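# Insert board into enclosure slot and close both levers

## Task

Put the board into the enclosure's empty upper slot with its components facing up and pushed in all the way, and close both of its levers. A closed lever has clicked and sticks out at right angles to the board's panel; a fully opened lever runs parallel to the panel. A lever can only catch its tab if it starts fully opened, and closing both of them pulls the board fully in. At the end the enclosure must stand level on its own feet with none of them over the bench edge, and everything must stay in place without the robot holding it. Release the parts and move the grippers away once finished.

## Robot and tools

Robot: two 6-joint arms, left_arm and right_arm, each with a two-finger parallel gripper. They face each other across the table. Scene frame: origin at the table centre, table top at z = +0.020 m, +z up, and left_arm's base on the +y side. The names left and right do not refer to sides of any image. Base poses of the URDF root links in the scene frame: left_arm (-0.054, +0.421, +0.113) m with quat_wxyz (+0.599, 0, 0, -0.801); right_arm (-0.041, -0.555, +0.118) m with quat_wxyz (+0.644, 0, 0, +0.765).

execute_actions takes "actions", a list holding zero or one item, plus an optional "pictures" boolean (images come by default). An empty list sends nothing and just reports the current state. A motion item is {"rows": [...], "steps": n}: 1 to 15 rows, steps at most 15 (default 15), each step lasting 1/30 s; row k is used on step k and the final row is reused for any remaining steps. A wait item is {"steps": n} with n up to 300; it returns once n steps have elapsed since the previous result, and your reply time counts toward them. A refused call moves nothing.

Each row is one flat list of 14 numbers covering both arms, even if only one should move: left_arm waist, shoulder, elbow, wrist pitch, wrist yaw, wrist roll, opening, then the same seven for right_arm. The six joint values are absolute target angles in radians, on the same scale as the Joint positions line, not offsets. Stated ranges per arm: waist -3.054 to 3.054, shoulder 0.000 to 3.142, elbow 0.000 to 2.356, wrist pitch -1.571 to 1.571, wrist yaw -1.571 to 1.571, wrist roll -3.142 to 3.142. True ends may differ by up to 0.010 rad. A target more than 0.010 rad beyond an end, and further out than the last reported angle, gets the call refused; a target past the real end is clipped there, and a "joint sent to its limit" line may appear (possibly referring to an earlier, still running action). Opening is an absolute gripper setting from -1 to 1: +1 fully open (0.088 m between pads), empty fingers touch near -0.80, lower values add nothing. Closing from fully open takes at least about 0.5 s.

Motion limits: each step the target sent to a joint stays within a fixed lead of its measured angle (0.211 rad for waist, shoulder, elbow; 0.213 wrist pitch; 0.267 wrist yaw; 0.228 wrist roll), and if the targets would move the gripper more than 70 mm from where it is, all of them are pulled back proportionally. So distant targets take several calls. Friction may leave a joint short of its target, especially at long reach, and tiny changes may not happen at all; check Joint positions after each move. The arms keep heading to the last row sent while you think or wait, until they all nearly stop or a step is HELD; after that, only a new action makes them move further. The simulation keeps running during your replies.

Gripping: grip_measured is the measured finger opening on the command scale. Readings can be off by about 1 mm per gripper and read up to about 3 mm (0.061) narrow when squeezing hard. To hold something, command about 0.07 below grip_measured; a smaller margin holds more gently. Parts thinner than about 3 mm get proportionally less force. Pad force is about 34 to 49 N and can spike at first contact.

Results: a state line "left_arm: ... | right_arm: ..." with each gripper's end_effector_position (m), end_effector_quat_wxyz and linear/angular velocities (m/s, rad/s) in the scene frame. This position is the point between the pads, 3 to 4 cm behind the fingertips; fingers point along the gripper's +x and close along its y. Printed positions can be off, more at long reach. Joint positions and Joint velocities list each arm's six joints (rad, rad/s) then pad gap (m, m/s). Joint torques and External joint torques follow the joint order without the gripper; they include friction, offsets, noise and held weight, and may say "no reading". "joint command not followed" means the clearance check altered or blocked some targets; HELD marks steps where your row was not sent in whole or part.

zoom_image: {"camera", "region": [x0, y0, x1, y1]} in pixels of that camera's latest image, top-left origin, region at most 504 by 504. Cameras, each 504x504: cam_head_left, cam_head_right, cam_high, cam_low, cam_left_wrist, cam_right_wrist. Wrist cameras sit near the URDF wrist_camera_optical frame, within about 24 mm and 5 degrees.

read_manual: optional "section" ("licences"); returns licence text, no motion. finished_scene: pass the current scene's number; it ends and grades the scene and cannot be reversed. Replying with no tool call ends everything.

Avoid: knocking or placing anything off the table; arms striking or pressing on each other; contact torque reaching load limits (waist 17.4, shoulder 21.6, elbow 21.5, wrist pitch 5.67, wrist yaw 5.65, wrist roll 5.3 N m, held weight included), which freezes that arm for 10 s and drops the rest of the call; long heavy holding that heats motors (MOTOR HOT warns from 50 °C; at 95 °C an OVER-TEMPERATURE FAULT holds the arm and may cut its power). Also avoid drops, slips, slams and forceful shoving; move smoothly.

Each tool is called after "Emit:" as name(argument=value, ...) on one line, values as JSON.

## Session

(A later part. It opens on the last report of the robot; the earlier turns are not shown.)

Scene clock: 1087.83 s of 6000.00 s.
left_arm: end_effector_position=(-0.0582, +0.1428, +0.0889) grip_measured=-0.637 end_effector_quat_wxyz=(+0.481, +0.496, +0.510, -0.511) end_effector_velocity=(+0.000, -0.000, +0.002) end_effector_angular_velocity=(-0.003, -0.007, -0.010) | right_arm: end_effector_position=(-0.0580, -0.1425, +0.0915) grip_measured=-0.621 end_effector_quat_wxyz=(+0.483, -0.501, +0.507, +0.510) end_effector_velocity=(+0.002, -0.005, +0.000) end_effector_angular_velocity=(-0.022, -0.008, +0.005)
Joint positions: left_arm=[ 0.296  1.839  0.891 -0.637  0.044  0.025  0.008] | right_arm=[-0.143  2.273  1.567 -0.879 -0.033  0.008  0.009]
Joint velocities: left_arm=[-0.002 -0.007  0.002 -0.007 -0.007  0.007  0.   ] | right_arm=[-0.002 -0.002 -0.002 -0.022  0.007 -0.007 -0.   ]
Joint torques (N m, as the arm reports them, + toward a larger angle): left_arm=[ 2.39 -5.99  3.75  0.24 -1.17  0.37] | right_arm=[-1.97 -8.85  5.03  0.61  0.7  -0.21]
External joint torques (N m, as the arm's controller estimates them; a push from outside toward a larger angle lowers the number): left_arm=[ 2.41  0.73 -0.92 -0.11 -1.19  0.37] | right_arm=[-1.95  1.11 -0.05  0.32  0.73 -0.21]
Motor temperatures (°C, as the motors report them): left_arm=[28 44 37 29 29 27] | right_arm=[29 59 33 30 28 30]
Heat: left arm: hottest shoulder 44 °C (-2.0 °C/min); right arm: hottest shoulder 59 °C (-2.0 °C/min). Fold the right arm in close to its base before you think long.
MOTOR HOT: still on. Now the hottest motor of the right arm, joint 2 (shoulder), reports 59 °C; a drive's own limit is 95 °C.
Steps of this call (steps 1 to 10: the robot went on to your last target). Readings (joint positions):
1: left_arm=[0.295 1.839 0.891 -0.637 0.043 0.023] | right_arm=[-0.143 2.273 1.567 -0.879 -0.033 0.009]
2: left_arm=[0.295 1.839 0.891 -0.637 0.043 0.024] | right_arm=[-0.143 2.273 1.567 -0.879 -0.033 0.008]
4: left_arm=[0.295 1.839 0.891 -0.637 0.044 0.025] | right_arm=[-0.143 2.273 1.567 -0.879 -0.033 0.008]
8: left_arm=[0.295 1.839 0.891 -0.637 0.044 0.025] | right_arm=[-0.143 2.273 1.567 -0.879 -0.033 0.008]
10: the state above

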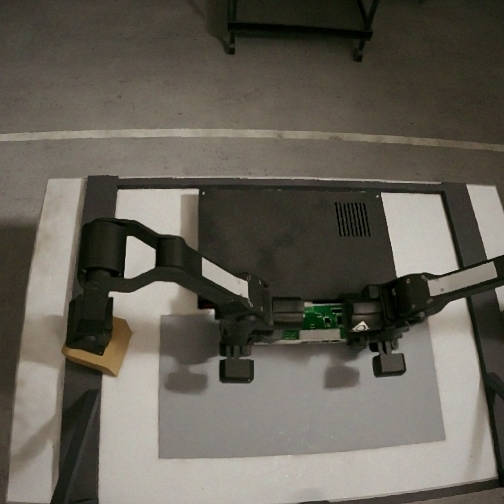

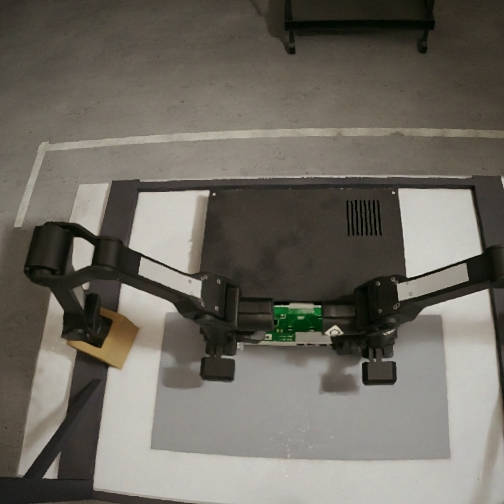

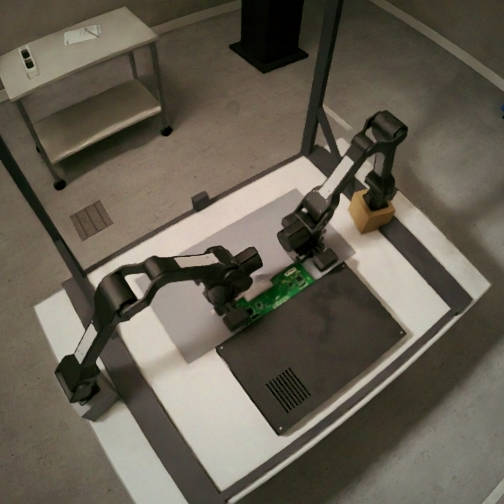

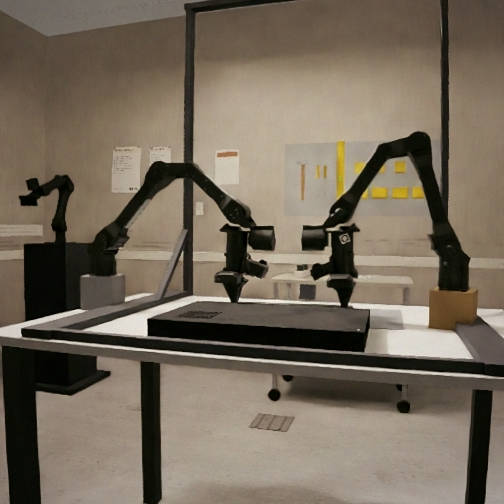

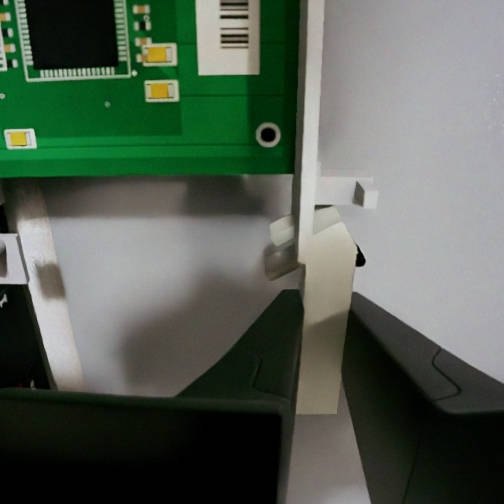

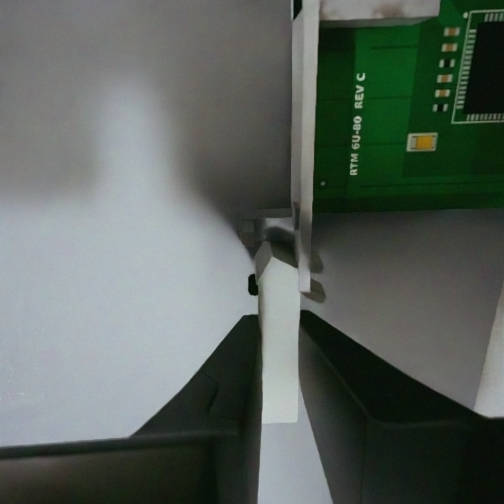

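Emit:
execute_actions(actions=[{"rows":[[0.258,1.84,0.89,-0.635,0.01,-0.02,-0.7,-0.122,2.273,1.567,-0.875,-0.01,0.04,-0.7],[0.258,1.84,0.89,-0.635,0.01,-0.02,-0.7,-0.122,2.273,1.567,-0.875,-0.01,0.04,-0.7],[0.258,1.84,0.89,-0.635,0.01,-0.02,-0.7,-0.122,2.273,1.567,-0.875,-0.01,0.04,-0.7],[0.258,1.84,0.89,-0.635,0.01,-0.02,-0.7,-0.122,2.273,1.567,-0.875,-0.01,0.04,-0.7],[0.258,1.84,0.89,-0.635,0.01,-0.02,-0.7,-0.122,2.273,1.567,-0.875,-0.01,0.04,-0.7],[0.258,1.822,0.89,-0.64,0.01,-0.02,-0.7,-0.122,2.245,1.567,-0.88,-0.01,0.04,-0.7]],"steps":15}], pictures=false)

Emit:
execute_actions(actions=[{"steps":10}], pictures=false)

Scene clock: 1097.60 s of 6000.00 s.
left_arm: end_effector_position=(-0.0629, +0.1427, +0.0901) grip_measured=-0.637 end_effector_quat_wxyz=(+0.492, +0.502, +0.503, -0.503) end_effector_velocity=(-0.005, +0.010, +0.001) end_effector_angular_velocity=(+0.037, +0.021, +0.015) | right_arm: end_effector_position=(-0.0630, -0.1424, +0.0929) grip_measured=-0.621 end_effector_quat_wxyz=(+0.490, -0.503, +0.503, +0.504) end_effector_velocity=(-0.000, +0.002, +0.004) end_effector_angular_velocity=(+0.017, +0.008, +0.005)
Joint positions: left_arm=[ 0.262  1.834  0.891 -0.639  0.012 -0.015  0.008] | right_arm=[-0.124  2.269  1.567 -0.88  -0.014  0.033  0.009]
Joint velocities: left_arm=[-0.007 -0.007 -0.007 -0.037  0.022 -0.022 -0.   ] | right_arm=[-0.002 -0.012 -0.002  0.007 -0.007 -0.007 -0.   ]
Joint torques (N m, as the arm reports them, + toward a larger angle): left_arm=[-0.44 -8.68  3.78 -0.01 -0.08 -0.17] | right_arm=[  0.12 -12.     5.03   0.3    0.16   0.19]
External joint torques (N m, as the arm's controller estimates them; a push from outside toward a larger angle lowers the number): left_arm=[-0.44 -2.12 -0.72 -0.3  -0.08 -0.17] | right_arm=[ 0.1  -2.08 -0.06 -0.01  0.18  0.19]
Motor temperatures (°C, as the motors report them): left_arm=[28 44 37 29 29 27] | right_arm=[29 59 33 31 29 30]
Heat: left arm: hottest shoulder 44 °C (-1.0 °C/min); right arm: hottest shoulder 59 °C (-2.0 °C/min). Fold the right arm in close to its base before you think long.
MOTOR HOT: still on. Now the hottest motor of the right arm, joint 2 (shoulder), reports 59 °C; a drive's own limit is 95 °C.
Steps of this call (steps 1 to 15: the robot went on to your last target; steps 16 to 90: nothing new was sent; then 6.27 s passed at rest; steps 91 to 105: all 15 steps of this action). Readings (joint positions):
91: left_arm=[0.291 1.839 0.891 -0.637 0.039 0.019] | right_arm=[-0.141 2.273 1.567 -0.879 -0.030 0.009]
92: left_arm=[0.282 1.839 0.891 -0.637 0.026 0.009] | right_arm=[-0.137 2.273 1.567 -0.879 -0.022 0.014]
94: left_arm=[0.271 1.839 0.891 -0.637 0.012 -0.003] | right_arm=[-0.131 2.273 1.567 -0.878 -0.015 0.024]
98: left_arm=[0.264 1.838 0.891 -0.637 0.012 -0.012] | right_arm=[-0.126 2.272 1.567 -0.878 -0.014 0.030]
105: the state above

Scene clock: 1097.93 s of 6000.00 s.
left_arm: end_effector_position=(-0.0630, +0.1427, +0.0902) grip_measured=-0.637 end_effector_quat_wxyz=(+0.492, +0.502, +0.503, -0.503) end_effector_velocity=(+0.001, +0.004, -0.001) end_effector_angular_velocity=(+0.012, -0.008, +0.005) | right_arm: end_effector_position=(-0.0630, -0.1423, +0.0931) grip_measured=-0.621 end_effector_quat_wxyz=(+0.490, -0.503, +0.502, +0.505) end_effector_velocity=(-0.000, -0.001, +0.002) end_effector_angular_velocity=(-0.003, +0.007, +0.005)
Joint positions: left_arm=[ 0.261  1.834  0.891 -0.639  0.012 -0.015  0.008] | right_arm=[-0.124  2.269  1.567 -0.88  -0.014  0.033  0.009]
Joint velocities: left_arm=[-0.002 -0.002 -0.007 -0.007 -0.007 -0.007 -0.   ] | right_arm=[-0.002 -0.007 -0.002 -0.007 -0.007 -0.007 -0.   ]
Joint torques (N m, as the arm reports them, + toward a larger angle): left_arm=[-0.39 -8.7   3.78  0.   -0.08 -0.17] | right_arm=[  0.12 -12.12   5.05   0.28   0.17   0.21]
External joint torques (N m, as the arm's controller estimates them; a push from outside toward a larger angle lowers the number): left_arm=[-0.39 -2.09 -0.77 -0.31 -0.08 -0.17] | right_arm=[ 0.05 -2.06 -0.15 -0.04  0.19  0.21]
Motor temperatures (°C, as the motors report them): left_arm=[28 44 37 29 29 27] | right_arm=[29 59 33 30 29 30]
Heat: left arm: hottest shoulder 44 °C (-1.0 °C/min); right arm: hottest shoulder 59 °C (-2.0 °C/min). Fold the right arm in close to its base before you think long.
MOTOR HOT: still on. Now the hottest motor of the right arm, joint 2 (shoulder), reports 59 °C; a drive's own limit is 95 °C.
Steps of this call (steps 1 to 10: the robot went on to your last target). Readings (joint positions):
1: left_arm=[0.262 1.834 0.891 -0.639 0.012 -0.015] | right_arm=[-0.124 2.269 1.567 -0.880 -0.014 0.033]
2: left_arm=[0.262 1.834 0.891 -0.639 0.012 -0.015] | right_arm=[-0.124 2.269 1.567 -0.880 -0.014 0.033]
4: left_arm=[0.262 1.834 0.891 -0.639 0.012 -0.015] | right_arm=[-0.124 2.269 1.567 -0.880 -0.014 0.033]
8: left_arm=[0.261 1.834 0.891 -0.639 0.012 -0.015] | right_arm=[-0.124 2.269 1.567 -0.880 -0.014 0.033]
10: the state above

Emit:
execute_actions(actions=[{"rows":[[0.258,1.834,0.89,-0.64,0.005,-0.02,-0.7,-0.122,2.236,1.567,-0.885,-0.005,0.04,-0.7]],"steps":15}], pictures=false)

Emit:
execute_actions(actions=[{"steps":10}], pictures=false)

Scene clock: 1101.10 s of 6000.00 s.
left_arm: end_effector_position=(-0.0624, +0.1427, +0.0902) grip_measured=-0.637 end_effector_quat_wxyz=(+0.493, +0.503, +0.502, -0.501) end_effector_velocity=(+0.001, +0.001, -0.001) end_effector_angular_velocity=(-0.003, -0.022, -0.000) | right_arm: end_effector_position=(-0.0623, -0.1426, +0.0959) grip_measured=-0.621 end_effector_quat_wxyz=(+0.491, -0.504, +0.501, +0.504) end_effector_velocity=(+0.000, -0.002, +0.000) end_effector_angular_velocity=(-0.008, +0.007, +0.005)
Joint positions: left_arm=[ 0.261  1.834  0.891 -0.639  0.008 -0.016  0.008] | right_arm=[-0.124  2.261  1.567 -0.885 -0.01   0.033  0.009]
Joint velocities: left_arm=[-0.007 -0.002 -0.007  0.007 -0.022 -0.007 -0.   ] | right_arm=[-0.002 -0.002 -0.002 -0.007 -0.007 -0.007 -0.   ]
Joint torques (N m, as the arm reports them, + toward a larger angle): left_arm=[-0.36 -7.31  3.71 -0.03 -0.11 -0.16] | right_arm=[  0.08 -12.15   5.08   0.33   0.18   0.2 ]
External joint torques (N m, as the arm's controller estimates them; a push from outside toward a larger angle lowers the number): left_arm=[-0.32 -0.66 -0.89 -0.35 -0.1  -0.16] | right_arm=[ 0.07 -2.16 -0.12 -0.01  0.2   0.2 ]
Motor temperatures (°C, as the motors report them): left_arm=[28 45 38 29 29 27] | right_arm=[29 60 33 30 29 30]
Heat: left arm: hottest shoulder 45 °C (+0.0 °C/min); right arm: hottest shoulder 60 °C (-1.0 °C/min). Fold the right arm in close to its base before you think long.
MOTOR HOT: still on. Now the hottest motor of the right arm, joint 2 (shoulder), reports 60 °C; a drive's own limit is 95 °C.
Steps of this call (steps 1 to 15: the robot went on to your last target; steps 16 to 80: nothing new was sent; steps 81 to 95: all 15 steps of this action). Readings (joint positions):
81: left_arm=[0.261 1.834 0.891 -0.639 0.011 -0.015] | right_arm=[-0.124 2.268 1.567 -0.880 -0.014 0.033]
82: left_arm=[0.261 1.834 0.891 -0.639 0.010 -0.016] | right_arm=[-0.124 2.267 1.567 -0.882 -0.012 0.033]
84: left_arm=[0.261 1.834 0.891 -0.639 0.009 -0.016] | right_arm=[-0.124 2.264 1.567 -0.884 -0.011 0.033]
88: left_arm=[0.261 1.834 0.891 -0.639 0.008 -0.016] | right_arm=[-0.124 2.261 1.567 -0.885 -0.010 0.033]
95: the state above

Scene clock: 1101.43 s of 6000.00 s.
left_arm: end_effector_position=(-0.0624, +0.1427, +0.0902) grip_measured=-0.637 end_effector_quat_wxyz=(+0.493, +0.503, +0.502, -0.501) end_effector_velocity=(-0.001, +0.002, +0.000) end_effector_angular_velocity=(+0.007, -0.008, -0.000) | right_arm: end_effector_position=(-0.0623, -0.1426, +0.0959) grip_measured=-0.621 end_effector_quat_wxyz=(+0.491, -0.504, +0.501, +0.504) end_effector_velocity=(-0.004, -0.005, +0.000) end_effector_angular_velocity=(-0.023, +0.021, -0.005)
Joint positions: left_arm=[ 0.261  1.834  0.891 -0.639  0.008 -0.016  0.008] | right_arm=[-0.124  2.261  1.567 -0.885 -0.01   0.033  0.009]
Joint velocities: left_arm=[-0.007 -0.002 -0.002 -0.007 -0.007 -0.007 -0.   ] | right_arm=[ 0.002 -0.002 -0.002 -0.022 -0.022  0.007 -0.   ]
Joint torques (N m, as the arm reports them, + toward a larger angle): left_arm=[-0.36 -7.33  3.75 -0.02 -0.11 -0.16] | right_arm=[  0.11 -12.2    5.06   0.32   0.19   0.2 ]
External joint torques (N m, as the arm's controller estimates them; a push from outside toward a larger angle lowers the number): left_arm=[-0.3  -0.64 -0.92 -0.36 -0.11 -0.16] | right_arm=[ 0.03 -2.24 -0.06  0.03  0.21  0.2 ]
Motor temperatures (°C, as the motors report them): left_arm=[28 45 38 29 29 27] | right_arm=[29 60 33 30 29 30]
Heat: left arm: hottest shoulder 45 °C (+0.0 °C/min); right arm: hottest shoulder 60 °C (-1.0 °C/min). Fold the right arm in close to its base before you think long.
MOTOR HOT: still on. Now the hottest motor of the right arm, joint 2 (shoulder), reports 60 °C; a drive's own limit is 95 °C.
Steps of this call (steps 1 to 10: the robot went on to your last target). Readings (joint positions):
1: left_arm=[0.261 1.834 0.891 -0.639 0.008 -0.016] | right_arm=[-0.124 2.261 1.567 -0.885 -0.010 0.033]
2: left_arm=[0.261 1.834 0.891 -0.639 0.008 -0.016] | right_arm=[-0.124 2.261 1.567 -0.885 -0.010 0.033]
4: left_arm=[0.261 1.834 0.891 -0.639 0.008 -0.016] | right_arm=[-0.124 2.261 1.567 -0.885 -0.010 0.033]
8: left_arm=[0.261 1.834 0.891 -0.639 0.008 -0.016] | right_arm=[-0.124 2.261 1.567 -0.885 -0.010 0.033]
10: the state above

Emit:
execute_actions(actions=[{"rows":[[0.272,1.834,0.89,-0.64,0.005,-0.01,-0.7,-0.134,2.255,1.567,-0.885,-0.005,0.03,-0.7],[0.272,1.834,0.89,-0.64,0.005,-0.01,-0.7,-0.134,2.255,1.567,-0.885,-0.005,0.03,-0.7],[0.282,1.834,0.89,-0.64,0.005,0,-0.7,-0.141,2.255,1.567,-0.885,-0.005,0.025,-0.7],[0.282,1.834,0.89,-0.64,0.005,0,-0.7,-0.141,2.255,1.567,-0.885,-0.005,0.025,-0.7],[0.282,1.834,0.89,-0.64,0.005,0,-0.7,-0.141,2.255,1.567,-0.885,-0.005,0.025,-0.7],[0.292,1.834,0.89,-0.64,0.005,0.01,-0.7,-0.148,2.255,1.567,-0.885,-0.005,0.015,-0.7],[0.292,1.834,0.89,-0.64,0.005,0.01,-0.7,-0.148,2.255,1.567,-0.885,-0.005,0.015,-0.7],[0.292,1.834,0.89,-0.64,0.005,0.01,-0.7,-0.148,2.255,1.567,-0.885,-0.005,0.015,-0.7],[0.302,1.834,0.89,-0.64,0.005,0.02,-0.7,-0.155,2.255,1.567,-0.885,-0.005,0.01,-0.7],[0.302,1.834,0.89,-0.64,0.005,0.02,-0.7,-0.155,2.255,1.567,-0.885,-0.005,0.01,-0.7],[0.312,1.834,0.89,-0.64,0.005,0.03,-0.7,-0.162,2.255,1.567,-0.885,-0.005,0.005,-0.7]],"steps":15}], pictures=false)

Emit:
execute_actions(actions=[{"steps":10}], pictures=false)

Scene clock: 1116.03 s of 6000.00 s.
left_arm: end_effector_position=(-0.0556, +0.1427, +0.0902) grip_measured=-0.637 end_effector_quat_wxyz=(+0.488, +0.500, +0.505, -0.506) end_effector_velocity=(+0.002, +0.004, -0.001) end_effector_angular_velocity=(+0.012, -0.007, -0.020) | right_arm: end_effector_position=(-0.0563, -0.1428, +0.0960) grip_measured=-0.621 end_effector_quat_wxyz=(+0.488, -0.502, +0.504, +0.506) end_effector_velocity=(+0.002, -0.000, +0.002) end_effector_angular_velocity=(-0.003, +0.007, -0.000)
Joint positions: left_arm=[ 0.294  1.834  0.891 -0.64   0.023  0.02   0.008] | right_arm=[-0.142  2.261  1.567 -0.888 -0.019  0.014  0.009]
Joint velocities: left_arm=[ 0.002 -0.002 -0.007 -0.007 -0.007  0.022 -0.   ] | right_arm=[-0.007 -0.002  0.002 -0.007 -0.007 -0.007  0.   ]
Joint torques (N m, as the arm reports them, + toward a larger angle): left_arm=[ 1.64 -7.32  3.79  0.04 -0.74  0.27] | right_arm=[ -1.55 -10.41   5.08   0.47   0.54  -0.19]
External joint torques (N m, as the arm's controller estimates them; a push from outside toward a larger angle lowers the number): left_arm=[ 1.66 -0.72 -0.76 -0.27 -0.75  0.26] | right_arm=[-1.51 -0.44 -0.09  0.16  0.57 -0.19]
Motor temperatures (°C, as the motors report them): left_arm=[28 46 38 29 29 27] | right_arm=[29 64 33 30 28 30]
Heat: left arm: hottest shoulder 46 °C (+1.0 °C/min); right arm: hottest shoulder 64 °C (+2.0 °C/min). Fold the right arm in close to its base before you think long.
MOTOR HOT: still on. Now the hottest motor of the right arm, joint 2 (shoulder), reports 64 °C; a drive's own limit is 95 °C.
Steps of this call (steps 1 to 15: the robot went on to your last target; steps 16 to 90: nothing new was sent; then 11.10 s passed at rest; steps 91 to 105: all 15 steps of this action). Readings (joint positions):
91: left_arm=[0.262 1.834 0.891 -0.639 0.008 -0.016] | right_arm=[-0.125 2.261 1.567 -0.885 -0.010 0.033]
92: left_arm=[0.263 1.834 0.891 -0.639 0.008 -0.016] | right_arm=[-0.125 2.261 1.567 -0.885 -0.010 0.033]
94: left_arm=[0.269 1.834 0.891 -0.639 0.008 -0.012] | right_arm=[-0.128 2.261 1.567 -0.886 -0.010 0.033]
98: left_arm=[0.283 1.834 0.891 -0.640 0.008 -0.000] | right_arm=[-0.137 2.261 1.567 -0.887 -0.010 0.026]
105: the state above

Scene clock: 1116.37 s of 6000.00 s.
left_arm: end_effector_position=(-0.0556, +0.1427, +0.0902) grip_measured=-0.637 end_effector_quat_wxyz=(+0.487, +0.500, +0.505, -0.507) end_effector_velocity=(+0.000, +0.002, +0.000) end_effector_angular_velocity=(+0.007, -0.007, -0.010) | right_arm: end_effector_position=(-0.0564, -0.1428, +0.0960) grip_measured=-0.621 end_effector_quat_wxyz=(+0.488, -0.502, +0.503, +0.506) end_effector_velocity=(-0.002, -0.002, +0.000) end_effector_angular_velocity=(-0.008, +0.022, -0.010)
Joint positions: left_arm=[ 0.295  1.834  0.891 -0.64   0.024  0.022  0.008] | right_arm=[-0.142  2.261  1.567 -0.888 -0.019  0.013  0.009]
Joint velocities: left_arm=[-0.002 -0.002 -0.002 -0.007 -0.007  0.007 -0.   ] | right_arm=[-0.002 -0.002 -0.002 -0.007 -0.022  0.007 -0.   ]
Joint torques (N m, as the arm reports them, + toward a larger angle): left_arm=[ 1.71 -7.34  3.79  0.03 -0.77  0.3 ] | right_arm=[ -1.56 -10.41   5.05   0.48   0.57  -0.21]
External joint torques (N m, as the arm's controller estimates them; a push from outside toward a larger angle lowers the number): left_arm=[ 1.72 -0.71 -0.8  -0.28 -0.79  0.3 ] | right_arm=[-1.65 -0.44 -0.12  0.16  0.61 -0.21]
Motor temperatures (°C, as the motors report them): left_arm=[28 46 38 29 29 27] | right_arm=[29 64 33 30 28 30]
Heat: left arm: hottest shoulder 46 °C (+1.0 °C/min); right arm: hottest shoulder 64 °C (+2.0 °C/min). Fold the right arm in close to its base before you think long.
MOTOR HOT: still on. Now the hottest motor of the right arm, joint 2 (shoulder), reports 64 °C; a drive's own limit is 95 °C.
Steps of this call (steps 1 to 10: the robot went on to your last target). Readings (joint positions):
1: left_arm=[0.294 1.834 0.891 -0.640 0.023 0.021] | right_arm=[-0.142 2.261 1.567 -0.888 -0.019 0.014]
2: left_arm=[0.294 1.834 0.891 -0.640 0.023 0.021] | right_arm=[-0.142 2.261 1.567 -0.888 -0.019 0.013]
4: left_arm=[0.295 1.834 0.891 -0.640 0.024 0.022] | right_arm=[-0.142 2.261 1.567 -0.888 -0.019 0.013]
8: left_arm=[0.295 1.834 0.891 -0.640 0.024 0.022] | right_arm=[-0.142 2.261 1.567 -0.888 -0.019 0.013]
10: the state above

Emit:
execute_actions(actions=[{"rows":[[0.29,1.834,0.89,-0.64,0.01,0.015,-0.7,-0.14,2.26,1.567,-0.885,-0.005,0.015,-0.3]],"steps":15}], pictures=false)

Emit:
execute_actions(actions=[{"rows":[[0.29,1.834,0.89,-0.64,0.01,0.015,-0.7,-0.14,2.05,1.45,-0.97,0,0.015,-0.3]],"steps":15}], pictures=false)

Emit:
execute_actions(actions=[{"rows":[[0.29,1.834,0.89,-0.64,0.01,0.015,-0.7,0.15,1.9,1.2,-0.7,0.9,-0.03,-0.3]],"steps":15}], pictures=false)

Emit:
execute_actions(actions=[{"steps":25}])

Scene clock: 1127.53 s of 6000.00 s.
left_arm: end_effector_position=(-0.0552, +0.1427, +0.0902) grip_measured=-0.637 end_effector_quat_wxyz=(+0.489, +0.503, +0.502, -0.505) end_effector_velocity=(+0.004, +0.004, +0.001) end_effector_angular_velocity=(+0.018, -0.022, +0.024) | right_arm: end_effector_position=(-0.0564, -0.1429, +0.0959) grip_measured=-0.305 end_effector_quat_wxyz=(+0.490, -0.506, +0.499, +0.504) end_effector_velocity=(-0.004, -0.002, +0.000) end_effector_angular_velocity=(-0.008, +0.022, -0.005)
Joint positions: left_arm=[ 0.291  1.834  0.891 -0.64   0.015  0.021  0.008] | right_arm=[-0.138  2.261  1.567 -0.888 -0.008  0.013  0.024]
Joint velocities: left_arm=[ 0.002 -0.002  0.002 -0.022 -0.022 -0.022 -0.   ] | right_arm=[ 0.002 -0.002 -0.002 -0.007 -0.022  0.007  0.001]
Joint torques (N m, as the arm reports them, + toward a larger angle): left_arm=[-0.12 -7.33  3.77  0.04 -0.19 -0.22] | right_arm=[ -0.25 -10.     5.05   0.49   0.11   0.06]
External joint torques (N m, as the arm's controller estimates them; a push from outside toward a larger angle lowers the number): left_arm=[-0.19 -0.68 -0.85 -0.28 -0.18 -0.21] | right_arm=[-0.27 -0.05 -0.09  0.18  0.13  0.06]
Motor temperatures (°C, as the motors report them): left_arm=[28 46 38 29 29 27] | right_arm=[29 63 33 30 28 30]
Heat: left arm: hottest shoulder 46 °C (+1.0 °C/min); right arm: hottest shoulder 63 °C (+1.0 °C/min). Fold the right arm in close to its base before you think long.
MOTOR HOT: still on. Now the hottest motor of the right arm, joint 2 (shoulder), reports 63 °C; a drive's own limit is 95 °C.
Steps of this call (steps 1 to 15: the robot went on to your last target; steps 16 to 90: nothing new was sent; then 7.67 s passed at rest; steps 91 to 105: all 15 steps of this action). Readings (joint positions):
91: left_arm=[0.294 1.834 0.891 -0.640 0.023 0.022] | right_arm=[-0.142 2.261 1.567 -0.888 -0.019 0.013]
92: left_arm=[0.293 1.834 0.891 -0.640 0.022 0.022] | right_arm=[-0.141 2.261 1.567 -0.888 -0.019 0.013]
94: left_arm=[0.292 1.834 0.891 -0.640 0.018 0.022] | right_arm=[-0.138 2.261 1.567 -0.888 -0.013 0.013]
98: left_arm=[0.292 1.834 0.891 -0.640 0.015 0.021] | right_arm=[-0.138 2.261 1.567 -0.888 -0.008 0.013]
105: the state above

Scene clock: 1128.03 s of 6000.00 s.
left_arm: end_effector_position=(-0.0551, +0.1427, +0.0902) grip_measured=-0.637 end_effector_quat_wxyz=(+0.489, +0.503, +0.502, -0.505) end_effector_velocity=(+0.000, +0.001, -0.001) end_effector_angular_velocity=(-0.003, -0.007, -0.010) | right_arm: end_effector_position=(-0.0545, -0.1738, +0.1504) grip_measured=-0.303 end_effector_quat_wxyz=(+0.497, -0.502, +0.493, +0.509) end_effector_velocity=(-0.000, +0.001, +0.000) end_effector_angular_velocity=(+0.007, +0.007, +0.005)
Joint positions: left_arm=[ 0.291  1.834  0.891 -0.64   0.015  0.021  0.008] | right_arm=[-0.138  2.052  1.46  -0.968 -0.003  0.013  0.024]
Joint velocities: left_arm=[-0.002 -0.002 -0.007  0.007 -0.007  0.007 -0.   ] | right_arm=[-0.002 -0.002 -0.002  0.007 -0.007 -0.007 -0.   ]
Joint torques (N m, as the arm reports them, + toward a larger angle): left_arm=[-0.12 -7.33  3.78  0.04 -0.18 -0.21] | right_arm=[-0.24 -8.93  4.3   0.25  0.11  0.07]
External joint torques (N m, as the arm's controller estimates them; a push from outside toward a larger angle lowers the number): left_arm=[-0.12 -0.68 -0.86 -0.3  -0.19 -0.21] | right_arm=[-0.22 -0.01 -1.16 -0.12  0.12  0.07]
Motor temperatures (°C, as the motors report them): left_arm=[28 46 38 29 29 27] | right_arm=[29 63 33 30 28 30]
Heat: left arm: hottest shoulder 46 °C (+1.0 °C/min); right arm: hottest shoulder 63 °C (+1.0 °C/min). Fold the right arm in close to its base before you think long.
MOTOR HOT: still on. Now the hottest motor of the right arm, joint 2 (shoulder), reports 63 °C; a drive's own limit is 95 °C.
Steps of this call (steps 1 to 15: all 15 steps of this action). Readings (joint positions):
1: left_arm=[0.291 1.834 0.891 -0.640 0.015 0.021] | right_arm=[-0.138 2.236 1.549 -0.886 -0.007 0.013]
2: left_arm=[0.291 1.834 0.891 -0.640 0.015 0.021] | right_arm=[-0.138 2.204 1.518 -0.922 -0.006 0.013]
4: left_arm=[0.291 1.834 0.891 -0.640 0.015 0.021] | right_arm=[-0.138 2.132 1.476 -0.956 -0.004 0.013]
8: left_arm=[0.291 1.834 0.891 -0.640 0.015 0.021] | right_arm=[-0.138 2.056 1.473 -0.960 -0.003 0.013]
15: the state above

Scene clock: 1128.53 s of 6000.00 s.
left_arm: end_effector_position=(-0.0551, +0.1427, +0.0902) grip_measured=-0.637 end_effector_quat_wxyz=(+0.489, +0.503, +0.502, -0.505) end_effector_velocity=(+0.003, +0.004, +0.001) end_effector_angular_velocity=(+0.017, -0.022, +0.005) | right_arm: end_effector_position=(-0.0450, -0.1750, +0.1960) grip_measured=-0.303 end_effector_quat_wxyz=(+0.660, -0.641, +0.118, +0.374) end_effector_velocity=(+0.028, +0.005, +0.039) end_effector_angular_velocity=(+0.118, -0.259, -0.045)
Joint positions: left_arm=[ 0.291  1.834  0.891 -0.64   0.015  0.021  0.008] | right_arm=[ 0.146  1.912  1.214 -0.705  0.871 -0.023  0.024]
Joint velocities: left_arm=[-0.002 -0.002  0.002 -0.022 -0.022 -0.007 -0.   ] | right_arm=[-0.002 -0.022 -0.007  0.022  0.286 -0.007 -0.   ]
Joint torques (N m, as the arm reports them, + toward a larger angle): left_arm=[-0.14 -7.34  3.77  0.04 -0.17 -0.21] | right_arm=[ 0.11 -9.08  4.05  0.77  0.65 -0.14]
External joint torques (N m, as the arm's controller estimates them; a push from outside toward a larger angle lowers the number): left_arm=[-0.15 -0.73 -0.83 -0.28 -0.17 -0.21] | right_arm=[ 0.03 -1.29 -1.25  0.2   0.11 -0.19]
Motor temperatures (°C, as the motors report them): left_arm=[28 46 38 29 29 27] | right_arm=[29 63 33 30 28 30]
Heat: left arm: hottest shoulder 46 °C (+1.0 °C/min); right arm: hottest shoulder 63 °C (+2.0 °C/min). Fold the right arm in close to its base before you think long.
MOTOR HOT: still on. Now the hottest motor of the right arm, joint 2 (shoulder), reports 63 °C; a drive's own limit is 95 °C.
Steps of this call (steps 1 to 15: all 15 steps of this action). Readings (joint positions):
1: left_arm=[0.291 1.834 0.891 -0.640 0.015 0.021] | right_arm=[-0.122 2.029 1.422 -0.907 0.067 0.009]
2: left_arm=[0.291 1.834 0.891 -0.640 0.015 0.021] | right_arm=[-0.084 1.999 1.365 -0.849 0.153 0.002]
4: left_arm=[0.291 1.834 0.891 -0.640 0.015 0.021] | right_arm=[0.027 1.950 1.281 -0.784 0.301 -0.012]
8: left_arm=[0.291 1.834 0.891 -0.640 0.015 0.021] | right_arm=[0.160 1.924 1.227 -0.722 0.589 -0.022]
15: the state above

Scene clock: 1129.37 s of 6000.00 s.
left_arm: end_effector_position=(-0.0551, +0.1427, +0.0902) grip_measured=-0.637 end_effector_quat_wxyz=(+0.489, +0.503, +0.502, -0.505) end_effector_velocity=(+0.000, +0.005, +0.000) end_effector_angular_velocity=(+0.022, -0.007, -0.010) | right_arm: end_effector_position=(-0.0426, -0.1751, +0.1987) grip_measured=-0.303 end_effector_quat_wxyz=(+0.664, -0.643, +0.110, +0.365) end_effector_velocity=(+0.001, -0.002, -0.001) end_effector_angular_velocity=(-0.004, +0.007, -0.006)
Joint positions: left_arm=[ 0.291  1.834  0.891 -0.64   0.015  0.021  0.008] | right_arm=[ 0.147  1.912  1.211 -0.703  0.897 -0.023  0.024]
Joint velocities: left_arm=[-0.002 -0.002 -0.002 -0.022 -0.007  0.007 -0.   ] | right_arm=[-0.002 -0.002 -0.002 -0.007 -0.007  0.007 -0.   ]
Joint torques (N m, as the arm reports them, + toward a larger angle): left_arm=[-0.14 -7.35  3.78  0.04 -0.17 -0.21] | right_arm=[ 0.18 -9.14  4.19  0.77  0.68 -0.14]
External joint torques (N m, as the arm's controller estimates them; a push from outside toward a larger angle lowers the number): left_arm=[-0.13 -0.73 -0.77 -0.27 -0.18 -0.21] | right_arm=[ 0.22 -1.14 -1.28  0.18  0.14 -0.19]
Motor temperatures (°C, as the motors report them): left_arm=[28 46 38 29 29 27] | right_arm=[29 63 33 30 29 30]
Heat: left arm: hottest shoulder 46 °C (+1.0 °C/min); right arm: hottest shoulder 63 °C (+2.0 °C/min). Fold the right arm in close to its base before you think long.
MOTOR HOT: still on. Now the hottest motor of the right arm, joint 2 (shoulder), reports 63 °C; a drive's own limit is 95 °C.
Steps of this call (steps 1 to 25: the robot went on to your last target). Readings (joint positions):
1: left_arm=[0.291 1.834 0.891 -0.640 0.015 0.021] | right_arm=[0.146 1.912 1.213 -0.704 0.878 -0.023]
2: left_arm=[0.291 1.834 0.891 -0.640 0.015 0.021] | right_arm=[0.146 1.912 1.213 -0.704 0.884 -0.023]
4: left_arm=[0.291 1.834 0.891 -0.640 0.015 0.021] | right_arm=[0.146 1.912 1.212 -0.704 0.890 -0.023]
8: left_arm=[0.291 1.834 0.891 -0.640 0.015 0.021] | right_arm=[0.146 1.912 1.211 -0.703 0.895 -0.023]
25: the state above

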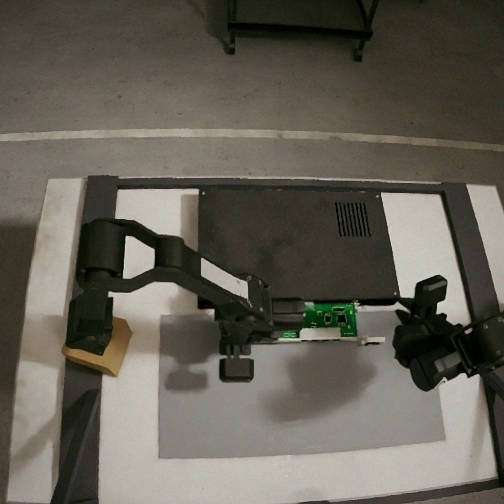

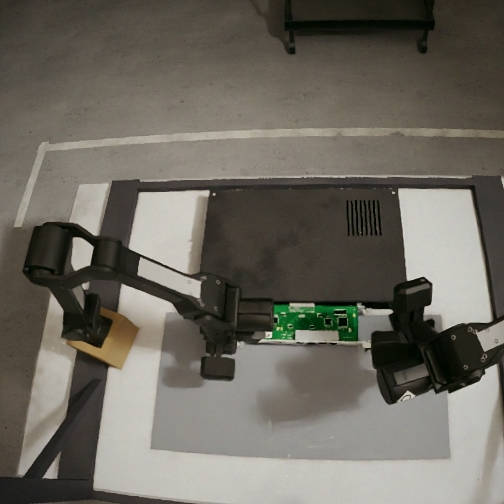

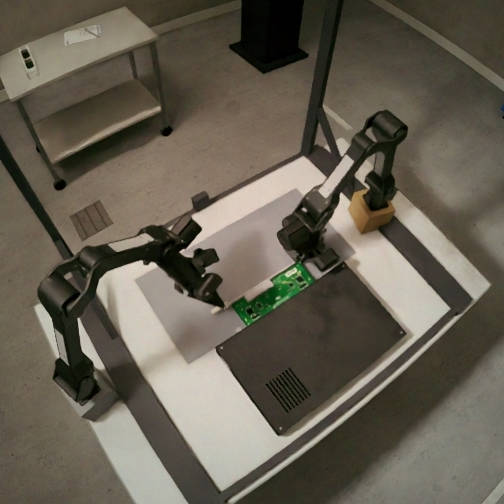

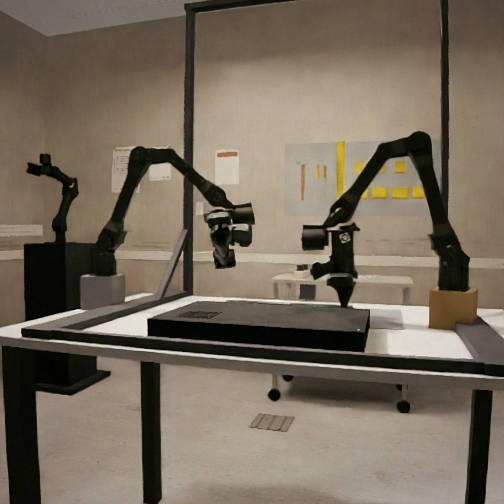

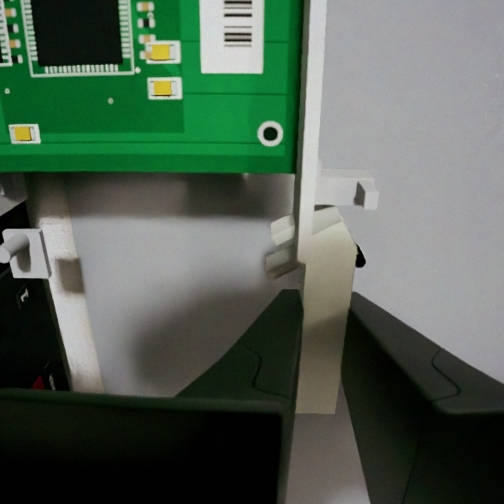

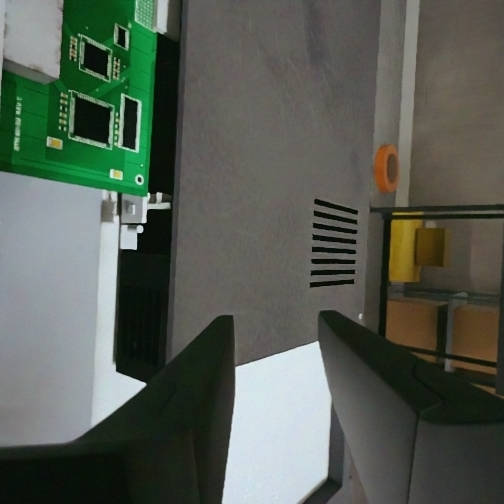

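Emit:
execute_actions(actions=[])

Emit:
zoom_image(camera="cam_right_wrist", region=[60,120,240,300])

Scene clock: 1155.00 s of 6000.00 s.
left_arm: end_effector_position=(-0.0551, +0.1427, +0.0902) grip_measured=-0.637 end_effector_quat_wxyz=(+0.489, +0.503, +0.502, -0.505) end_effector_velocity=(-0.002, +0.002, +0.000) end_effector_angular_velocity=(+0.007, +0.007, +0.005) | right_arm: end_effector_position=(-0.0426, -0.1751, +0.1987) grip_measured=-0.303 end_effector_quat_wxyz=(+0.664, -0.643, +0.110, +0.365) end_effector_velocity=(+0.001, -0.003, +0.000) end_effector_angular_velocity=(-0.024, -0.001, +0.003)
Joint positions: left_arm=[ 0.291  1.834  0.891 -0.64   0.015  0.021  0.008] | right_arm=[ 0.147  1.912  1.211 -0.703  0.897 -0.023  0.024]
Joint velocities: left_arm=[-0.002 -0.002 -0.002 -0.007  0.007 -0.007 -0.   ] | right_arm=[-0.002 -0.002  0.002 -0.022 -0.007 -0.007 -0.   ]
Joint torques (N m, as the arm reports them, + toward a larger angle): left_arm=[-0.14 -7.35  3.78  0.03 -0.17 -0.21] | right_arm=[ 0.18 -9.13  4.17  0.78  0.68 -0.14]
External joint torques (N m, as the arm's controller estimates them; a push from outside toward a larger angle lowers the number): left_arm=[-0.13 -0.7  -0.86 -0.3  -0.18 -0.21] | right_arm=[ 0.17 -1.16 -1.3   0.18  0.14 -0.19]
Motor temperatures (°C, as the motors report them): left_arm=[28 46 38 29 29 27] | right_arm=[29 60 32 31 29 30]
Heat: left arm: hottest shoulder 46 °C (+2.0 °C/min); right arm: hottest shoulder 60 °C (+1.0 °C/min). Fold the right arm in close to its base before you think long.
MOTOR HOT: still on. Now the hottest motor of the right arm, joint 2 (shoulder), reports 60 °C; a drive's own limit is 95 °C.
Steps of this call (steps 1 to 15: the robot went on to your last target; steps 16 to 90: nothing new was sent; then 22.63 s passed at rest). Readings (joint positions):
1: left_arm=[0.291 1.834 0.891 -0.640 0.015 0.021] | right_arm=[0.147 1.912 1.211 -0.703 0.897 -0.023]
2: left_arm=[0.291 1.834 0.891 -0.640 0.015 0.021] | right_arm=[0.147 1.912 1.211 -0.703 0.897 -0.023]
4: left_arm=[0.291 1.834 0.891 -0.640 0.015 0.021] | right_arm=[0.147 1.912 1.211 -0.703 0.897 -0.023]
8: left_arm=[0.291 1.834 0.891 -0.640 0.015 0.021] | right_arm=[0.147 1.912 1.211 -0.703 0.897 -0.023]
90: the state above
All arms were judged still, so your last target was given up. Only a new action makes them travel on or press farther. Fingers that are still opening or closing keep moving.

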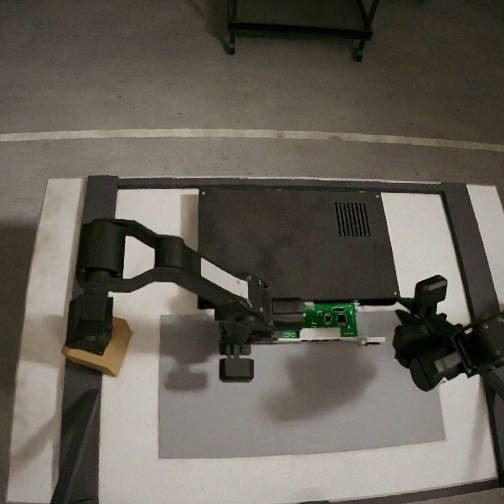

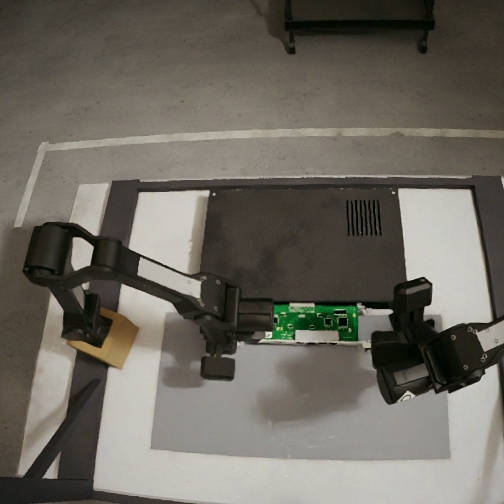

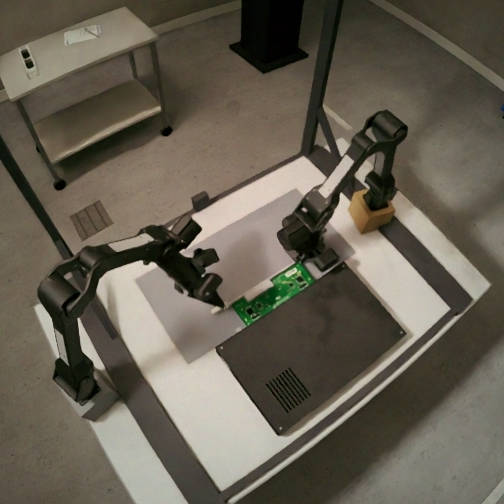

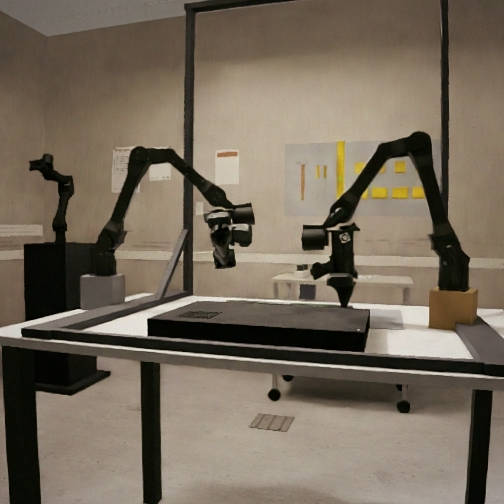

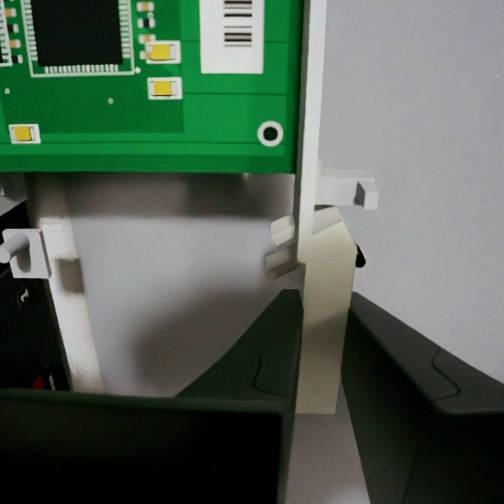

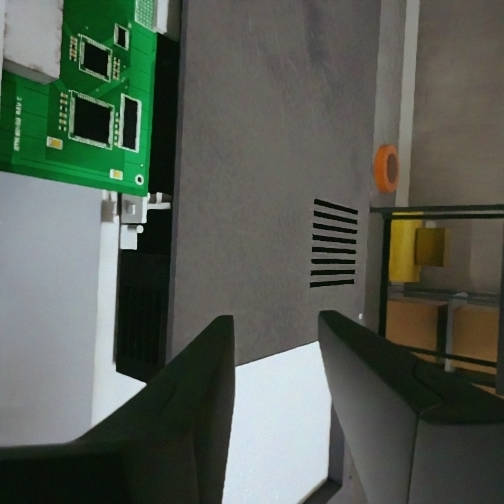

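Region (60, 120, 240, 300) of cam_right_wrist's 504x504 image, scaled by 2.800, with more detail than that image has.

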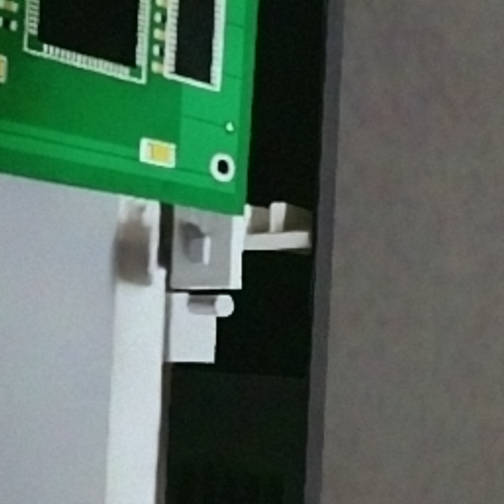

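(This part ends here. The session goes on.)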